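# Six arms sort blocks onto tiles of matching colour

## Task

Move every block onto a tile that has the same colour as the block, resting flat with one full face against the tile, and never two blocks sharing a tile; each block must stay there by itself without any robot supporting it, and at the end every gripper must have released and every arm must be moved away.

## Robot and tools

Robots: six identical i2rt Big YAM arms named arm1 to arm6. Each has six revolute joints, a two-finger gripper and a wrist camera (arm1_cam_wrist to arm6_cam_wrist). Two fixed room cameras, room_a and room_b, watch the scene. With joints 1 and 6 at zero and the hand level and pointing ahead, the wrist camera rides on top of the hand looking toward the fingertips. Reach is roughly 1.0 m from the joint 1 axis. Joints move at different speeds, so the hand can sweep a wide arc between postures.

Frames: one scene frame shared by everyone, origin on the floor, +z upward. "hand" means the point halfway between the fingertips; its z axis runs along the fingers and its y axis is the direction in which the fingers open and close. Hand positions depend on each robot's true foot placement, which is never printed. Calls contain no poses, only joint targets.

execute_actions(actions, cameras): actions is a list holding one action or none. An action is an object keyed by robot name ("arm1"..."arm6"); under each name sits "joints", an object of absolute joint targets keyed by joint name. These are destinations, not offsets. Units and allowed ranges, with the tolerance for counting as reached:
- joint1_rad: -2.879 to 2.879 rad (±0.045), rotates the arm about its foot, positive is counter-clockwise seen from above; 0 points the arm the way its foot faces.
- joint2_rad: 0 to 3.141 (±0.14), shoulder; 0 has the upper arm lying back roughly horizontal, increasing lifts it up and over to the front.
- joint3_rad: 0 to 3.019 (±0.09), elbow; 0 is fully folded, larger opens it.
- joint4_rad: -1.692 to 1.57 (±0.055), hand pitch; positive tips the fingers up.
- joint5_rad: -1.57 to 1.57 (±0.03), sideways hand swing; positive goes toward the arm's right.
- joint6_rad: -2.094 to 2.094 (±0.035), hand roll; positive is clockwise viewed from behind the hand.
- gripper_m: 0 to 0.093 m (±0.003), fingertip separation; grip force tops out near 50 to 62 N per pad, lower on some grippers.
Any subset of arms and joints may appear; all listed motions start at once and may finish at different moments. Anything left out keeps its previous target and may still be pushing. An unknown key or out-of-range number rejects the whole call and nothing moves. An action runs at most 15 s. cameras lists which images to return (wrist cameras, room_a, room_b or "all"); omitted, null or ["all"] gives every camera, [] gives none. The "pictures" line names the returned images in order. An empty actions list just reports state and images.

wait(seconds): 0 to 10 s with no new commands; returns the same report as an empty action.

zoom_image(camera, region): enlarges part of that camera's most recent full image. region is [x0, y0, x1, y1] in image pixels, origin at top-left, no bigger than 504 by 504. Images are 896x504.

read_manual(section): gives licence text only ("licences"); moves nothing.

finished_scene(scene): give the current scene's number to close it once the arms have held the last command; irreversible. Its result says whether the goal was met and may give the next task. If resuming without context, first send an empty execute_actions to learn the current scene and task.

Reading results: joint_positions gives current joint values. joint_status tells how each commanded motion ended. "off_target": stopped short and may still be pushing. "contact_stop" or "time_out": the old target is dropped and the joint holds where it stopped, except that a timed-out joint may keep a target (its old one, or one within 0.375, 0.375, 0.113, 0.225, 0.075, 0.3 rad for joints 1 to 6 of its position) and continue pushing, moving on if the path clears; on_its_own lists such joints. In on_its_own, "held at" is the held target, not the actual position. To relieve a push, command the joint's reported position. "joint command not followed" (often with a "cause:" line) means a safety check blocked that arm's joint targets, typically for self- or arm-to-arm clearance; the gripper part still executes, the blocked joints show "not_followed", and the arm may retry those targets with later actions until given passable ones. Calls without an action never show this line. A target very near the current value may produce no motion. A joint bearing a load sags over time.

Heat: holding loads or pushing warms motors, even while you think. A MOTOR HOT line appears from 85 °C; at 100 °C an OVER-TEMPERATURE FAULT drops that whole arm, including its gripper, until it cools, and affected keys read "limit_stop_at_motor_heat"; resend targets afterward. Some heat carries into later scenes.

Cautions: the arms do not stop on contact and can press hard. A forceful squeeze between two robots fails the run and a hard collision may too; nothing reports robot-robot contact, and the clearance check ignores fingers, gripper housings and wrist cameras and can react late. Objects touching robots are fine. Never knock blocks off the work area or onto the floor. Avoid drops, slips, slams and heavy pushing. Loose objects can occasionally get a brief nudge from outside. Arms do not wait for each other, and the simulation keeps running while you think, with arms holding their last command. Shorter robot motion time is better. The wrist and room camera intrinsics (K, distortion) are available for mapping pixels to directions.

Each tool is called after ">>>" by a JSON object that holds its "method" and its "body", one argument or row to a line.

## Session

>>> {"method": "execute_actions", "body": {
  "actions": []
}}

Scene clock: 0.00 s.
Motor temperatures (°C, as the motors report them): arm1=[22 22 24 23 25 23] | arm2=[25 24 24 23 23 22] | arm3=[25 26 23 27 25 23] | arm4=[23 26 22 23 23 25] | arm5=[22 23 23 25 26 25] | arm6=[22 23 25 24 22 26]
arm1.joint_positions: joint1_rad=+0.640 joint2_rad=+0.327 joint3_rad=+1.670 joint4_rad=-1.223 joint5_rad=-0.159 joint6_rad=+0.485 gripper_m=+0.094
arm1.joint_status: not commanded
arm1.hand: x=+0.1129 y=-0.2812 z=+1.3410 quat_wxyz=(-0.706, -0.085, -0.657, -0.251) (m; scene frame)
arm2.joint_positions: joint1_rad=+0.204 joint2_rad=+0.296 joint3_rad=+1.410 joint4_rad=-1.424 joint5_rad=-0.120 joint6_rad=-0.318 gripper_m=+0.095
arm2.joint_status: not commanded
arm2.hand: x=-0.8898 y=-0.9331 z=+1.3184 quat_wxyz=(-0.440, -0.359, -0.718, +0.403) (m; scene frame)
arm3.joint_positions: joint1_rad=+0.294 joint2_rad=+0.262 joint3_rad=+1.320 joint4_rad=-1.498 joint5_rad=+0.165 joint6_rad=+0.561 gripper_m=+0.094
arm3.joint_status: not commanded
arm3.hand: x=+0.3615 y=+0.8623 z=+1.1489 quat_wxyz=(-0.543, -0.405, -0.736, +0.017) (m; scene frame)
arm4.joint_positions: joint1_rad=-0.676 joint2_rad=+0.607 joint3_rad=+1.551 joint4_rad=-1.512 joint5_rad=+0.208 joint6_rad=+0.303 gripper_m=+0.094
arm4.joint_status: not commanded
arm4.hand: x=+1.2865 y=-0.9419 z=+1.2781 quat_wxyz=(-0.483, -0.262, -0.833, +0.066) (m; scene frame)
arm5.joint_positions: joint1_rad=+0.894 joint2_rad=+0.379 joint3_rad=+1.700 joint4_rad=-1.233 joint5_rad=+0.106 joint6_rad=-0.715 gripper_m=+0.094
arm5.joint_status: not commanded
arm5.hand: x=-1.9840 y=-0.3052 z=+1.3464 quat_wxyz=(-0.539, +0.672, -0.075, -0.502) (m; scene frame)
arm6.joint_positions: joint1_rad=-0.072 joint2_rad=+0.361 joint3_rad=+1.328 joint4_rad=-1.407 joint5_rad=+0.230 joint6_rad=+0.037 gripper_m=+0.094
arm6.joint_status: not commanded
arm6.hand: x=+1.3910 y=+1.6120 z=+1.2402 quat_wxyz=(-0.407, +0.598, -0.592, -0.356) (m; scene frame)
pictures: arm1_cam_wrist, arm2_cam_wrist, arm3_cam_wrist, arm4_cam_wrist, arm5_cam_wrist, arm6_cam_wrist, room_a, room_b
Images, in order (width x height): arm1_cam_wrist 896x504, arm2_cam_wrist 896x504, arm3_cam_wrist 896x504, arm4_cam_wrist 896x504, arm5_cam_wrist 896x504, arm6_cam_wrist 896x504, room_a 896x504, room_b 896x504.

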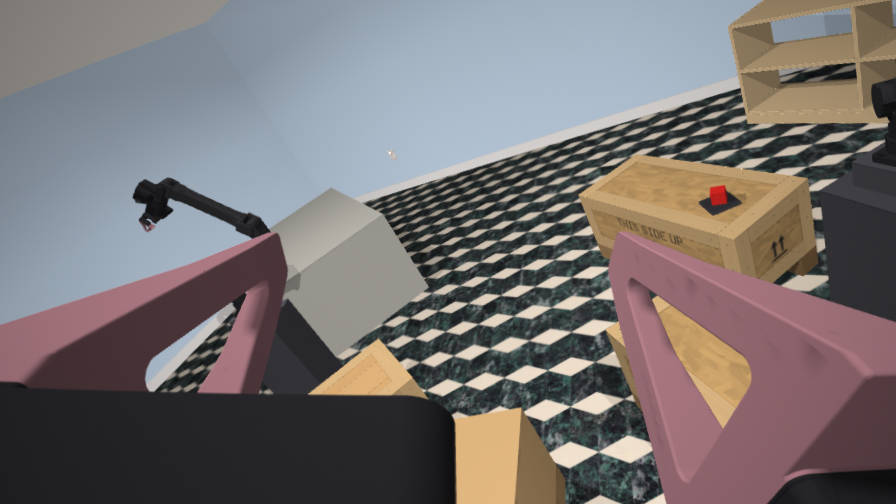

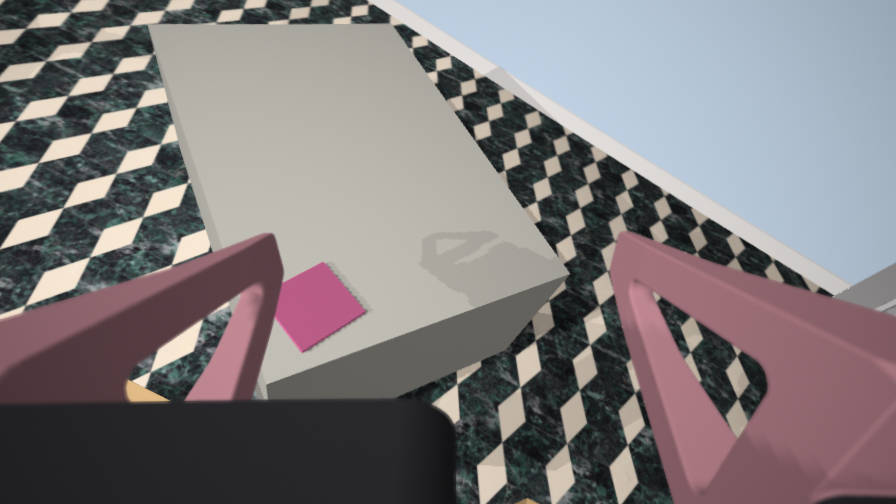

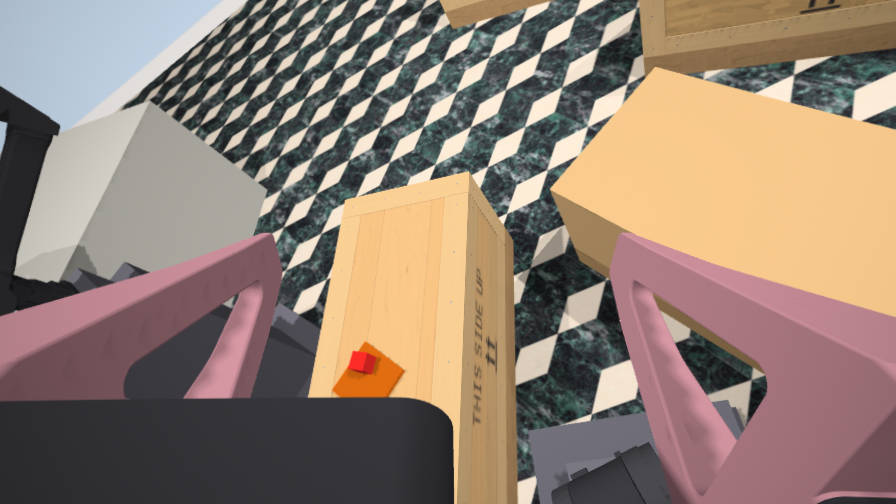

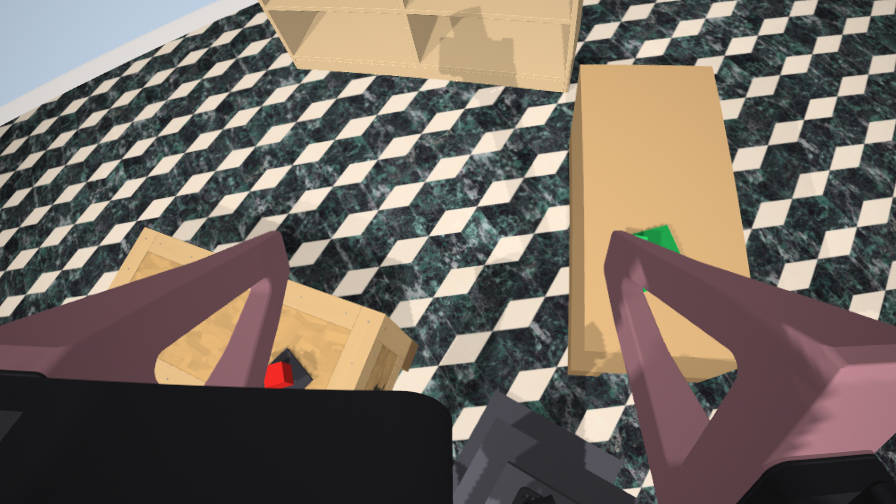

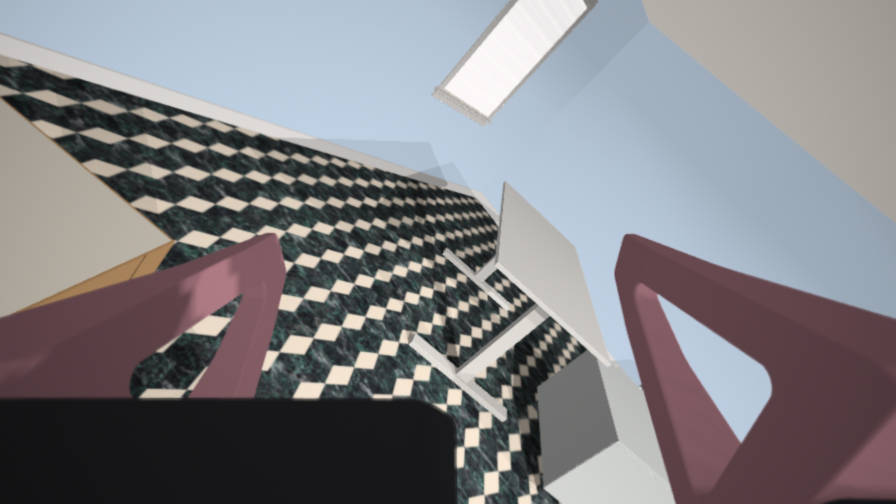

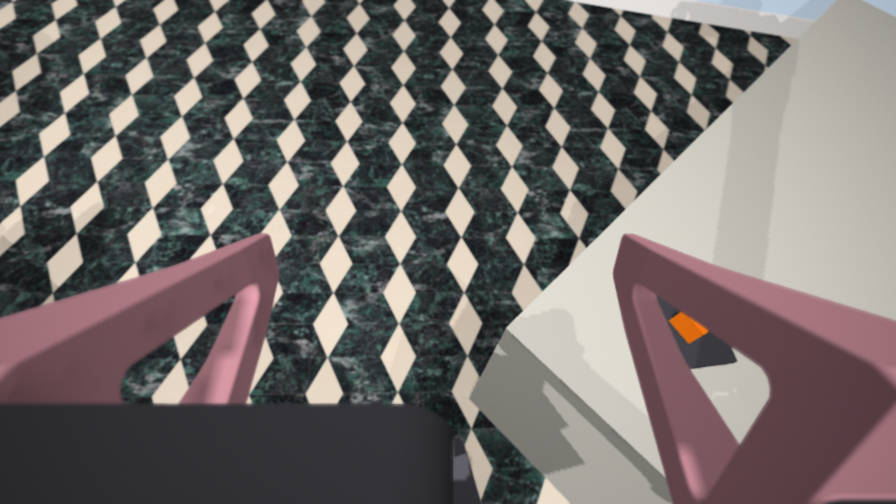

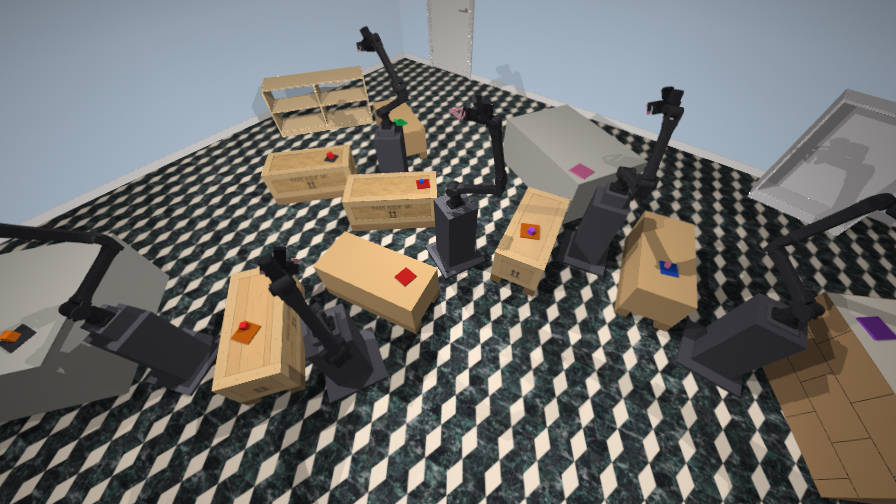

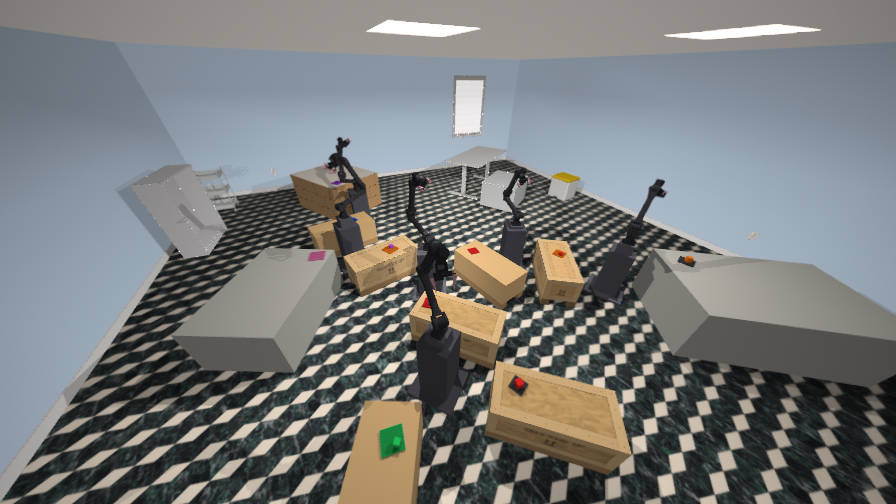

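>>> {"method": "zoom_image", "body": {
  "camera": "room_a",
  "region": [250, 60, 570, 300]
}}

>>> {"method": "zoom_image", "body": {
  "camera": "room_a",
  "region": [480, 130, 896, 420]
}}

>>> {"method": "zoom_image", "body": {
  "camera": "room_a",
  "region": [0, 200, 450, 430]
}}

>>> {"method": "zoom_image", "body": {
  "camera": "room_b",
  "region": [320, 270, 640, 504]
}}

>>> {"method": "zoom_image", "body": {
  "camera": "room_b",
  "region": [270, 130, 720, 330]
}}

Region (250, 60, 570, 300) of room_a's 896x504 image, scaled by 1.575, with more detail than that image has; it fills the top 378 rows of this view, and the rest is white.

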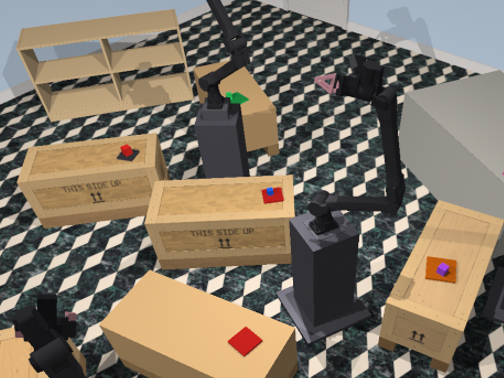

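Region (480, 130, 896, 420) of room_a's 896x504 image, scaled by 1.212, with more detail than that image has; it fills the top 351 rows of this view, and the rest is white.

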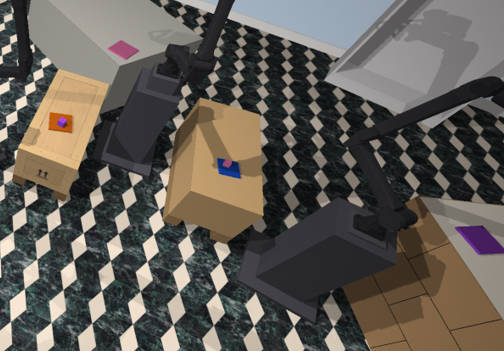

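Region (0, 200, 450, 430) of room_a's 896x504 image, scaled by 1.120, with more detail than that image has; it fills the top 258 rows of this view, and the rest is white.

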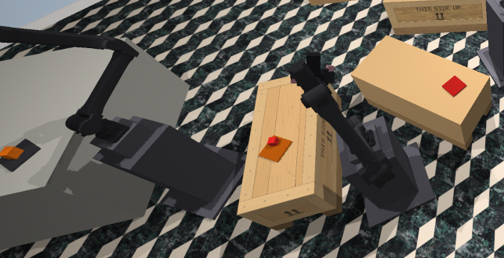

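Region (320, 270, 640, 504) of room_b's 896x504 image, scaled by 1.575, with more detail than that image has; it fills the top 369 rows of this view, and the rest is white.

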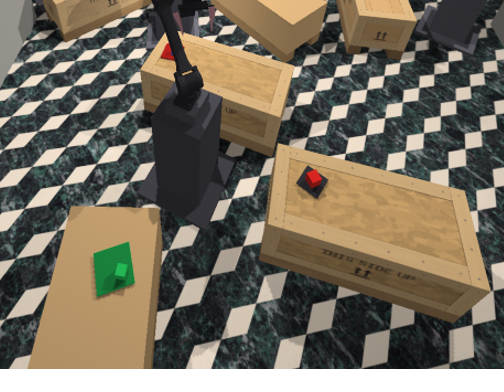

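Region (270, 130, 720, 330) of room_b's 896x504 image, scaled by 1.120, with more detail than that image has.

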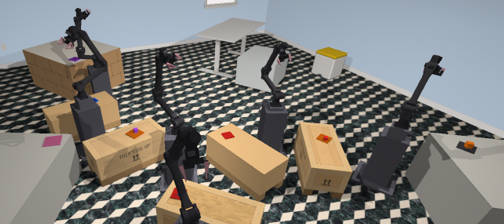

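>>> {"method": "execute_actions", "body": {
  "actions": [
    {"arm1":{"joints":{"joint1_rad":0.08,"joint2_rad":1.5,"joint3_rad":1.1,"joint4_rad":-0.55,"joint5_rad":0,"joint6_rad":0}},"arm2":{"joints":{"joint1_rad":-2.06,"joint2_rad":1.5,"joint3_rad":1.1,"joint4_rad":-0.55,"joint5_rad":0,"joint6_rad":0}},"arm3":{"joints":{"joint1_rad":1.13,"joint2_rad":1.5,"joint3_rad":1.1,"joint4_rad":-0.55,"joint5_rad":0,"joint6_rad":0}},"arm4":{"joints":{"joint1_rad":0.12,"joint2_rad":1.5,"joint3_rad":1.1,"joint4_rad":-0.55,"joint5_rad":0,"joint6_rad":0}},"arm5":{"joints":{"joint1_rad":1.5,"joint2_rad":1.5,"joint3_rad":1.1,"joint4_rad":-0.55,"joint5_rad":0,"joint6_rad":0}},"arm6":{"joints":{"joint1_rad":-0.8,"joint2_rad":1.5,"joint3_rad":1.1,"joint4_rad":-0.55,"joint5_rad":0,"joint6_rad":0}}}
  ]
}}

Scene clock: 70.87 s.
Motor temperatures (°C, as the motors report them): arm1=[22 23 25 23 25 23] | arm2=[25 25 27 23 23 22] | arm3=[25 27 26 27 25 23] | arm4=[23 26 25 23 23 25] | arm5=[22 24 25 26 26 25] | arm6=[22 23 29 24 22 26]
arm1.joint_positions: joint1_rad=+0.078 joint2_rad=+1.489 joint3_rad=+1.069 joint4_rad=-0.563 joint5_rad=-0.002 joint6_rad=+0.011 gripper_m=+0.094
arm1.joint_status: all done
arm1.hand: x=+0.5770 y=-0.5711 z=+0.7760 quat_wxyz=(-0.282, -0.247, -0.925, +0.068) (m; scene frame)
arm2.joint_positions: joint1_rad=-2.064 joint2_rad=+1.510 joint3_rad=+1.106 joint4_rad=-0.566 joint5_rad=+0.001 joint6_rad=-0.012 gripper_m=+0.095
arm2.joint_status: all done
arm2.hand: x=-1.4248 y=-0.6177 z=+0.8960 quat_wxyz=(+0.064, -0.933, +0.214, +0.283) (m; scene frame)
arm3.joint_positions: joint1_rad=+1.136 joint2_rad=+1.511 joint3_rad=+1.103 joint4_rad=-0.572 joint5_rad=+0.002 joint6_rad=+0.015 gripper_m=+0.094
arm3.joint_status: all done
arm3.hand: x=+0.7847 y=+1.1744 z=+0.7795 quat_wxyz=(-0.282, +0.230, -0.929, -0.065) (m; scene frame)
arm4.joint_positions: joint1_rad=+0.127 joint2_rad=+1.492 joint3_rad=+1.083 joint4_rad=-0.564 joint5_rad=+0.001 joint6_rad=+0.016 gripper_m=+0.094
arm4.joint_status: all done
arm4.hand: x=+1.5691 y=-0.5601 z=+0.8536 quat_wxyz=(-0.280, +0.280, -0.914, -0.089) (m; scene frame)
arm5.joint_positions: joint1_rad=+1.507 joint2_rad=+1.482 joint3_rad=+1.078 joint4_rad=-0.564 joint5_rad=+0.001 joint6_rad=-0.012 gripper_m=+0.094
arm5.joint_status: all done
arm5.hand: x=-2.5067 y=-0.2256 z=+0.7803 quat_wxyz=(-0.035, +0.951, -0.096, -0.293) (m; scene frame)
arm6.joint_positions: joint1_rad=-0.807 joint2_rad=+1.512 joint3_rad=+1.104 joint4_rad=-0.569 joint5_rad=+0.002 joint6_rad=+0.012 gripper_m=+0.094
arm6.joint_status: all done
arm6.hand: x=+1.6646 y=+1.9549 z=+0.8585 quat_wxyz=(-0.255, +0.466, -0.835, -0.144) (m; scene frame)
pictures: arm1_cam_wrist, arm2_cam_wrist, arm3_cam_wrist, arm4_cam_wrist, arm5_cam_wrist, arm6_cam_wrist, room_a, room_b
Images, in order (width x height): arm1_cam_wrist 896x504, arm2_cam_wrist 896x504, arm3_cam_wrist 896x504, arm4_cam_wrist 896x504, arm5_cam_wrist 896x504, arm6_cam_wrist 896x504, room_a 896x504, room_b 896x504.

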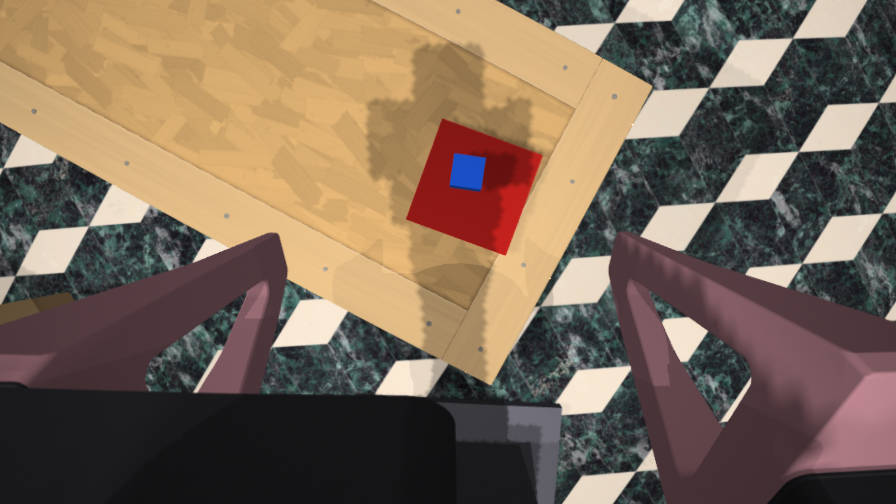

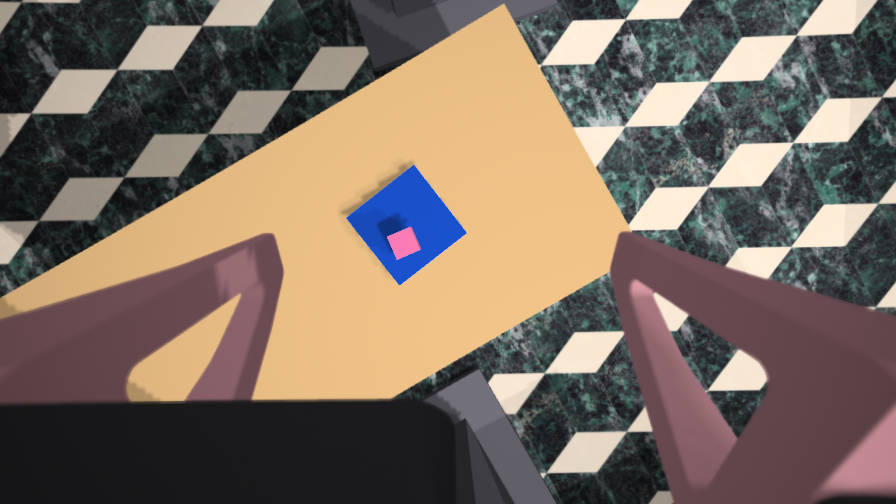

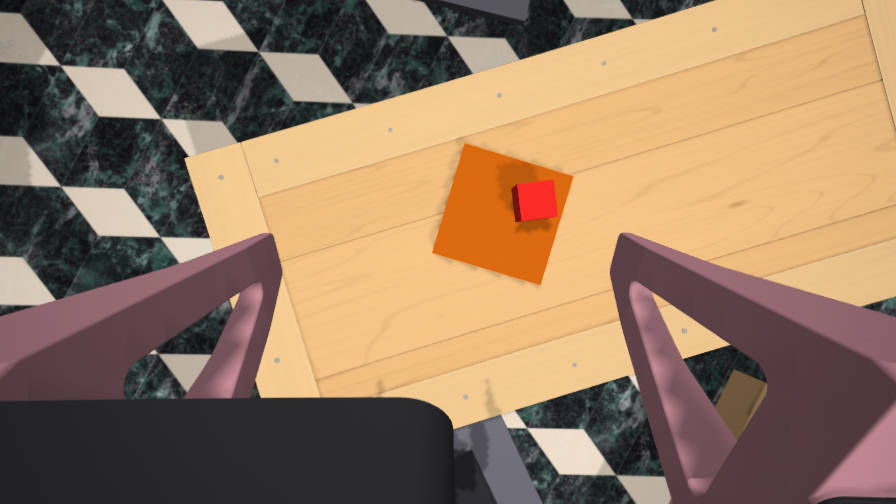

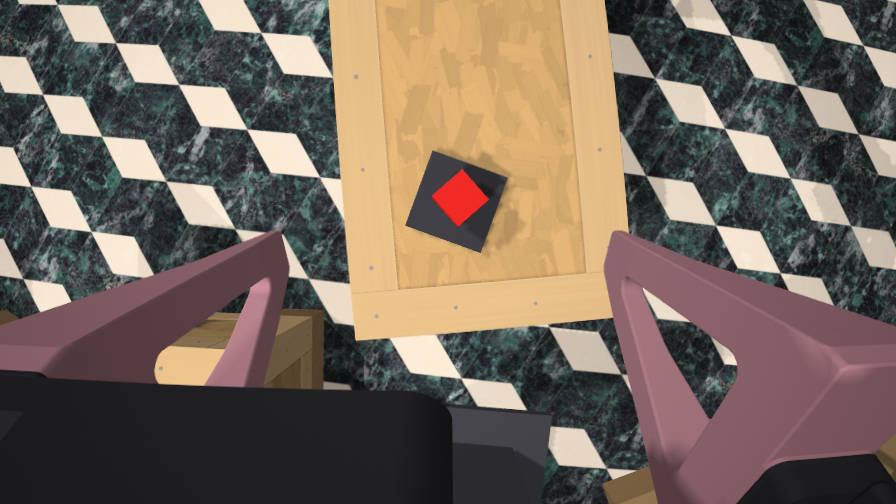

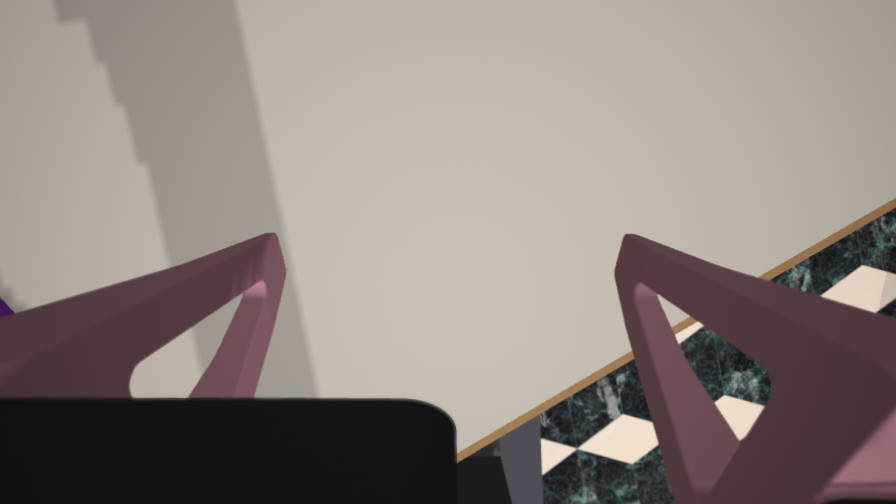

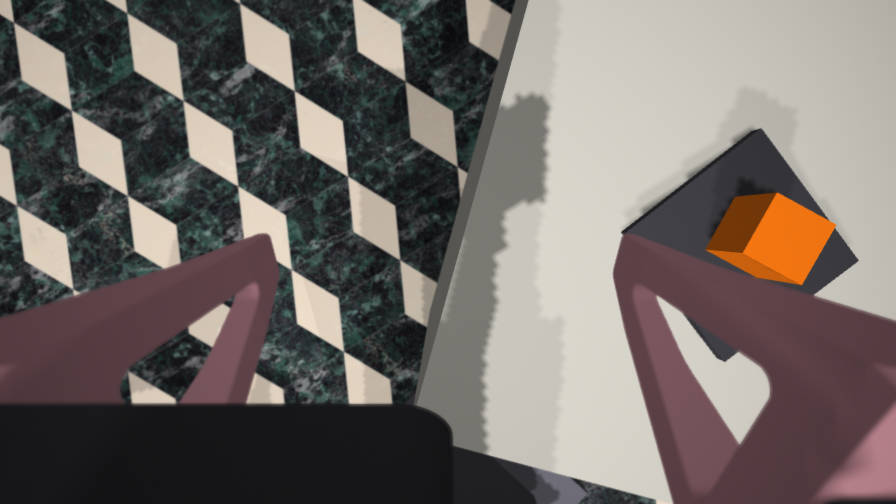

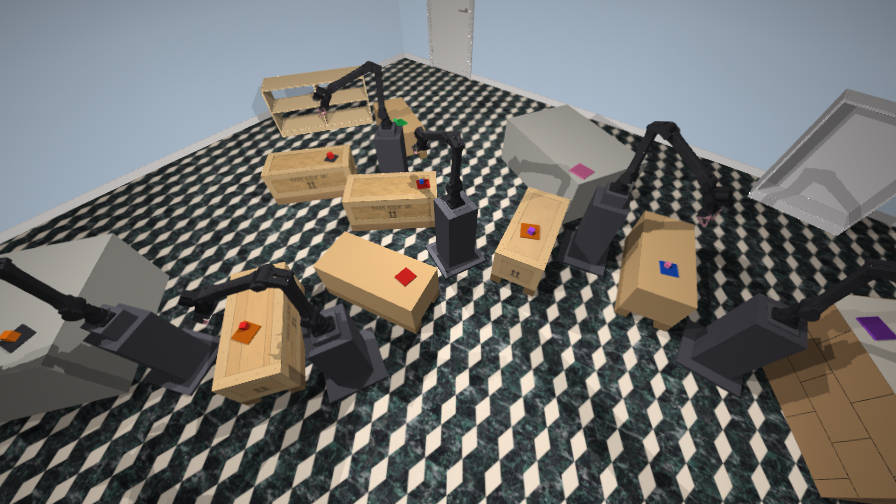

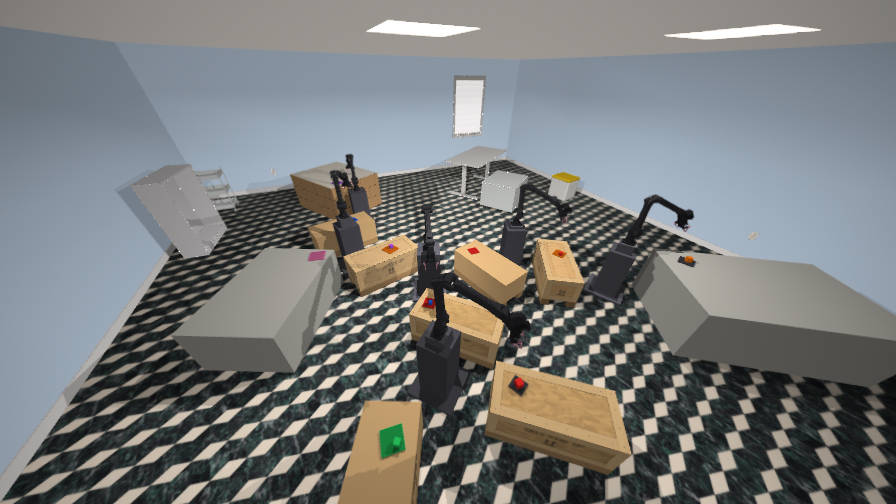

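>>> {"method": "zoom_image", "body": {
  "camera": "arm6_cam_wrist",
  "region": [600, 110, 880, 330]
}}

>>> {"method": "zoom_image", "body": {
  "camera": "arm1_cam_wrist",
  "region": [390, 100, 560, 270]
}}

>>> {"method": "zoom_image", "body": {
  "camera": "arm3_cam_wrist",
  "region": [420, 130, 590, 300]
}}

>>> {"method": "zoom_image", "body": {
  "camera": "room_b",
  "region": [360, 410, 430, 470]
}}

Region (600, 110, 880, 330) of arm6_cam_wrist's 896x504 image, scaled by 1.800, with more detail than that image has; it fills the top 396 rows of this view, and the rest is white.

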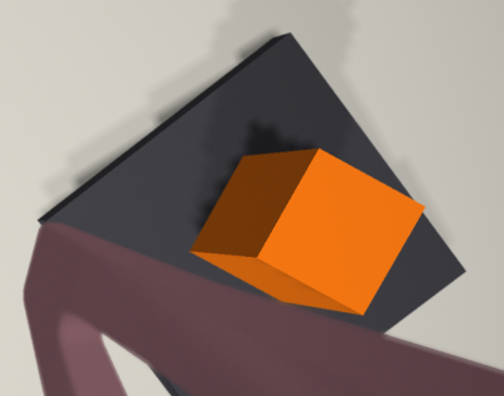

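Region (390, 100, 560, 270) of arm1_cam_wrist's 896x504 image, scaled by 2.965, with more detail than that image has.

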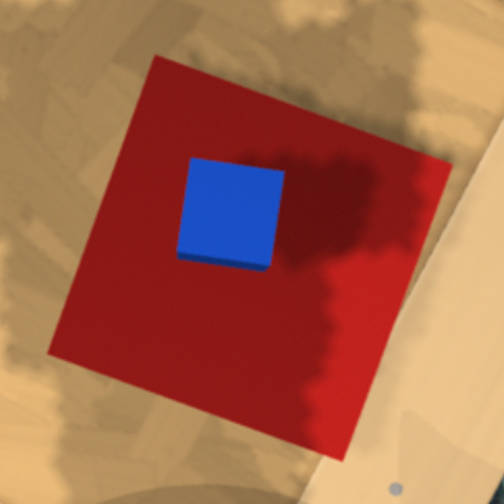

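Region (420, 130, 590, 300) of arm3_cam_wrist's 896x504 image, scaled by 2.965, with more detail than that image has.

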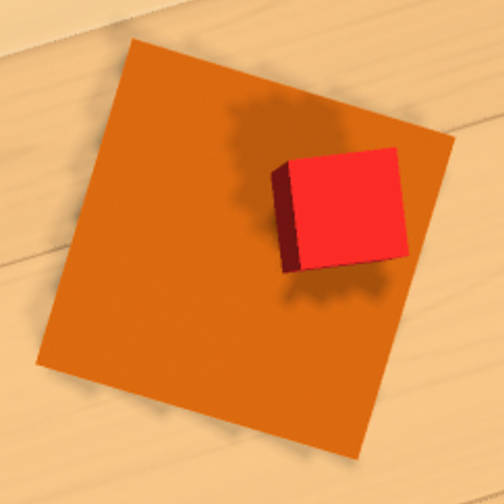

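Region (360, 410, 430, 470) of room_b's 896x504 image, scaled by 7.200, with more detail than that image has; it fills the top 432 rows of this view, and the rest is white.

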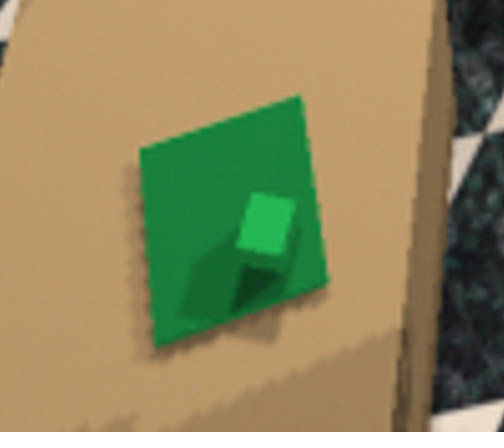

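>>> {"method": "execute_actions", "body": {
  "actions": [
    {"arm1":{"joints":{"joint1_rad":0.043,"joint2_rad":1.867,"joint3_rad":0.994,"joint4_rad":-0.107}},"arm2":{"joints":{"joint1_rad":-1.954,"joint2_rad":2.035,"joint3_rad":0.813,"joint4_rad":0.242}},"arm3":{"joints":{"joint1_rad":0.987,"joint2_rad":1.867,"joint3_rad":0.994,"joint4_rad":-0.107}},"arm4":{"joints":{"joint1_rad":0.098,"joint2_rad":1.867,"joint3_rad":0.994,"joint4_rad":-0.107}},"arm5":{"joints":{"joint1_rad":2.07}},"arm6":{"joints":{"joint1_rad":-1.17}}}
  ],
  "cameras": ["arm1_cam_wrist","arm2_cam_wrist","arm3_cam_wrist","arm4_cam_wrist","arm5_cam_wrist","arm6_cam_wrist"]
}}

Scene clock: 108.83 s.
Motor temperatures (°C, as the motors report them): arm1=[22 24 30 23 25 23] | arm2=[25 26 29 23 23 22] | arm3=[25 28 28 27 25 23] | arm4=[23 27 28 23 23 25] | arm5=[22 24 29 26 26 25] | arm6=[22 24 30 24 22 26]
arm1.joint_positions: joint1_rad=+0.046 joint2_rad=+1.880 joint3_rad=+0.978 joint4_rad=-0.119 joint5_rad=-0.002 joint6_rad=+0.011 gripper_m=+0.094
arm1.joint_status: all done
arm1.hand: x=+0.5891 y=-0.5972 z=+0.5842 quat_wxyz=(-0.263, -0.263, -0.926, +0.067) (m; scene frame)
arm2.joint_positions: joint1_rad=-1.946 joint2_rad=+2.044 joint3_rad=+0.795 joint4_rad=+0.221 joint5_rad=-0.001 joint6_rad=-0.012 gripper_m=+0.095
arm2.joint_status: all done
arm2.hand: x=-1.3979 y=-0.7008 z=+0.6017 quat_wxyz=(+0.041, -0.951, +0.159, +0.260) (m; scene frame)
arm3.joint_positions: joint1_rad=+0.982 joint2_rad=+1.878 joint3_rad=+0.990 joint4_rad=-0.127 joint5_rad=+0.001 joint6_rad=+0.014 gripper_m=+0.094
arm3.joint_status: all done
arm3.hand: x=+0.8362 y=+1.0993 z=+0.5896 quat_wxyz=(-0.271, +0.159, -0.949, -0.040) (m; scene frame)
arm4.joint_positions: joint1_rad=+0.110 joint2_rad=+1.868 joint3_rad=+0.984 joint4_rad=-0.120 joint5_rad=+0.001 joint6_rad=+0.015 gripper_m=+0.094
arm4.joint_status: all done
arm4.hand: x=+1.5941 y=-0.5555 z=+0.6655 quat_wxyz=(-0.267, +0.273, -0.921, -0.082) (m; scene frame)
arm5.joint_positions: joint1_rad=+2.077 joint2_rad=+1.482 joint3_rad=+1.078 joint4_rad=-0.561 joint5_rad=-0.001 joint6_rad=-0.010 gripper_m=+0.094
arm5.joint_status: all done
arm5.hand: x=-2.4856 y=-0.5328 z=+0.7805 quat_wxyz=(+0.052, +0.939, +0.174, -0.292) (m; scene frame)
arm6.joint_positions: joint1_rad=-1.172 joint2_rad=+1.512 joint3_rad=+1.104 joint4_rad=-0.568 joint5_rad=+0.001 joint6_rad=+0.011 gripper_m=+0.094
arm6.joint_status: all done
arm6.hand: x=+1.8159 y=+1.8211 z=+0.8593 quat_wxyz=(-0.278, +0.307, -0.905, -0.095) (m; scene frame)
pictures: arm1_cam_wrist, arm2_cam_wrist, arm3_cam_wrist, arm4_cam_wrist, arm5_cam_wrist, arm6_cam_wrist
Images, in order (width x height): arm1_cam_wrist 896x504, arm2_cam_wrist 896x504, arm3_cam_wrist 896x504, arm4_cam_wrist 896x504, arm5_cam_wrist 896x504, arm6_cam_wrist 896x504.

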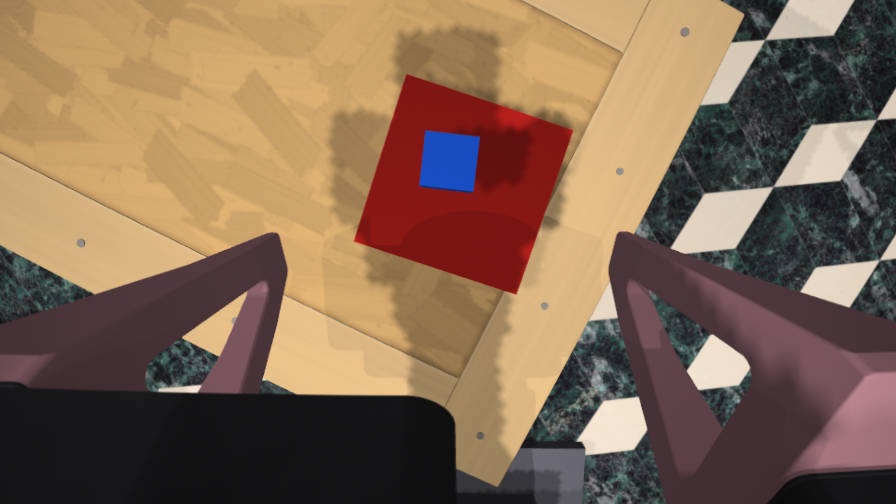

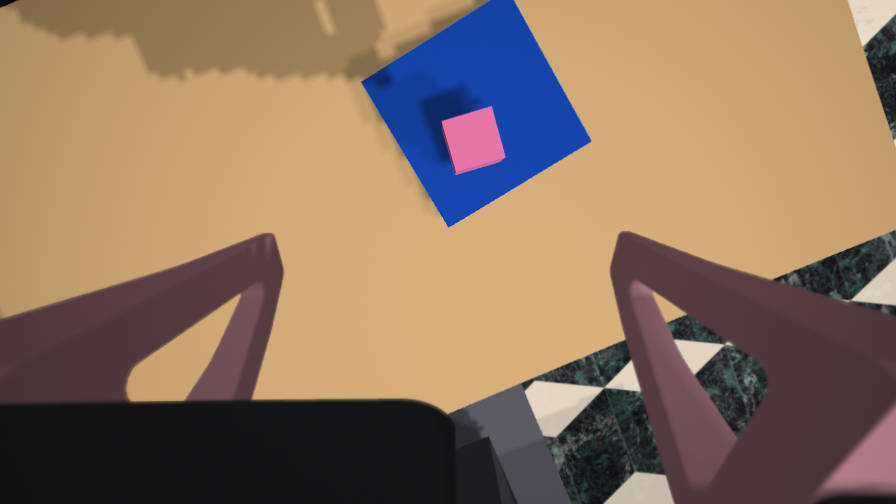

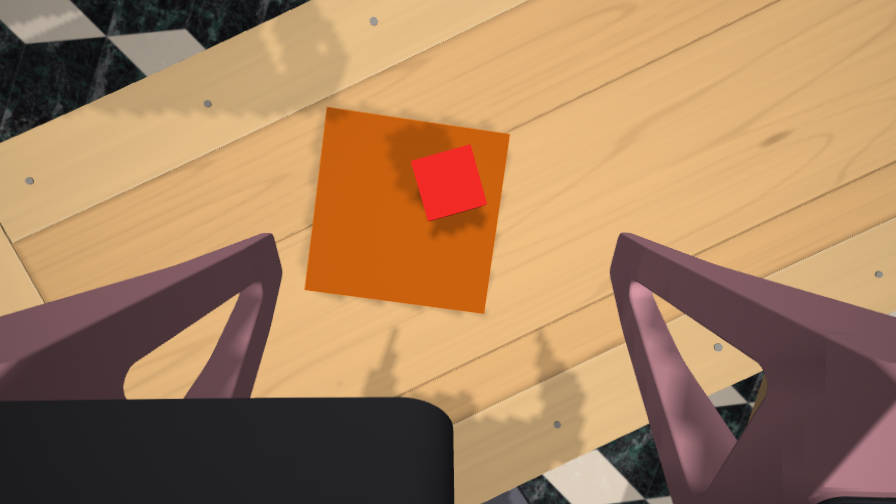

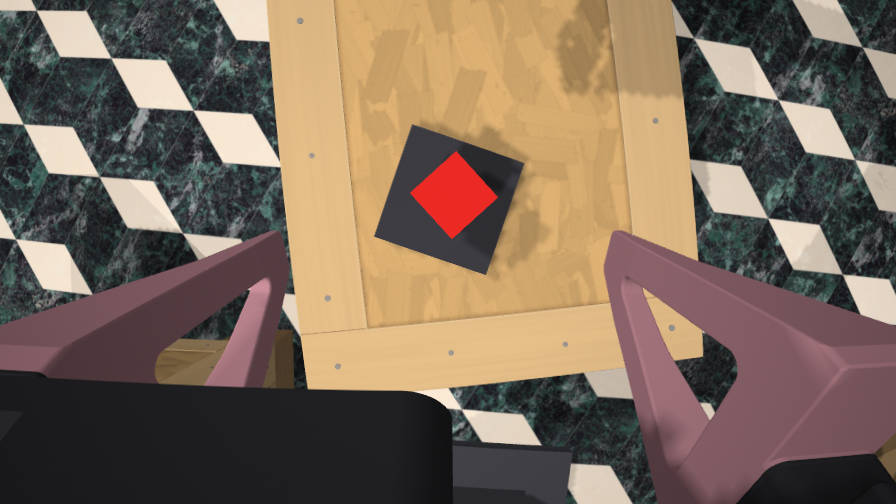

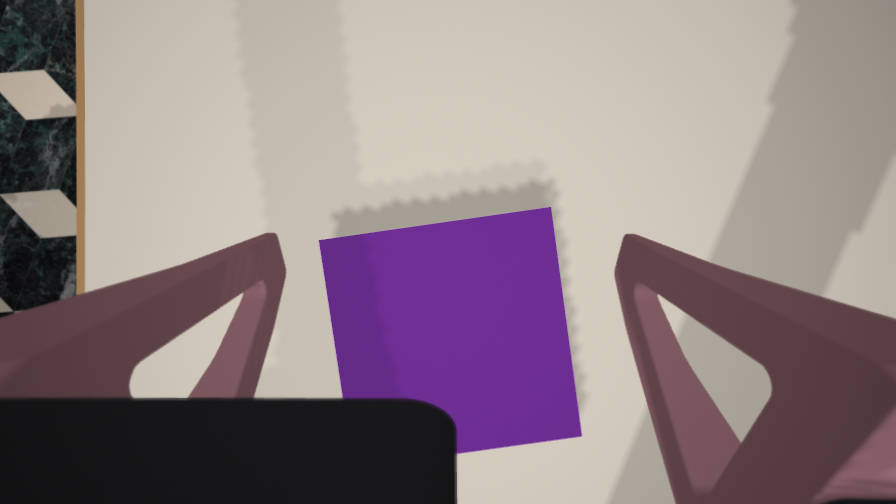

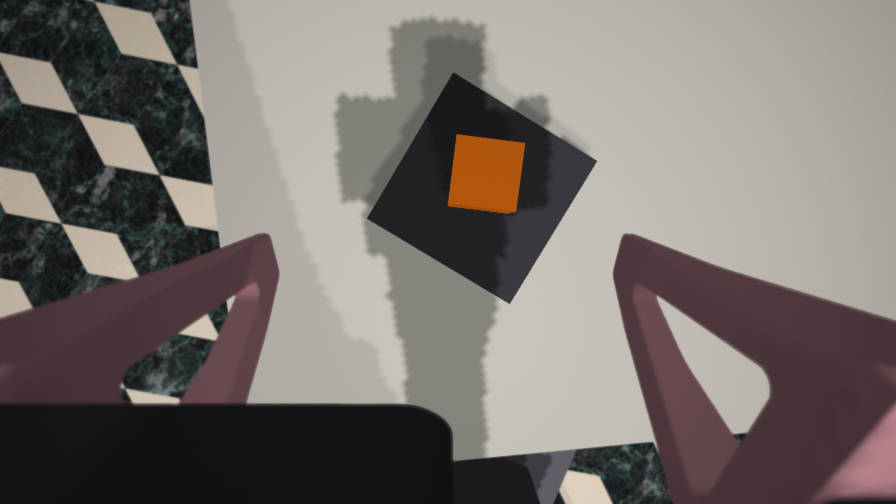

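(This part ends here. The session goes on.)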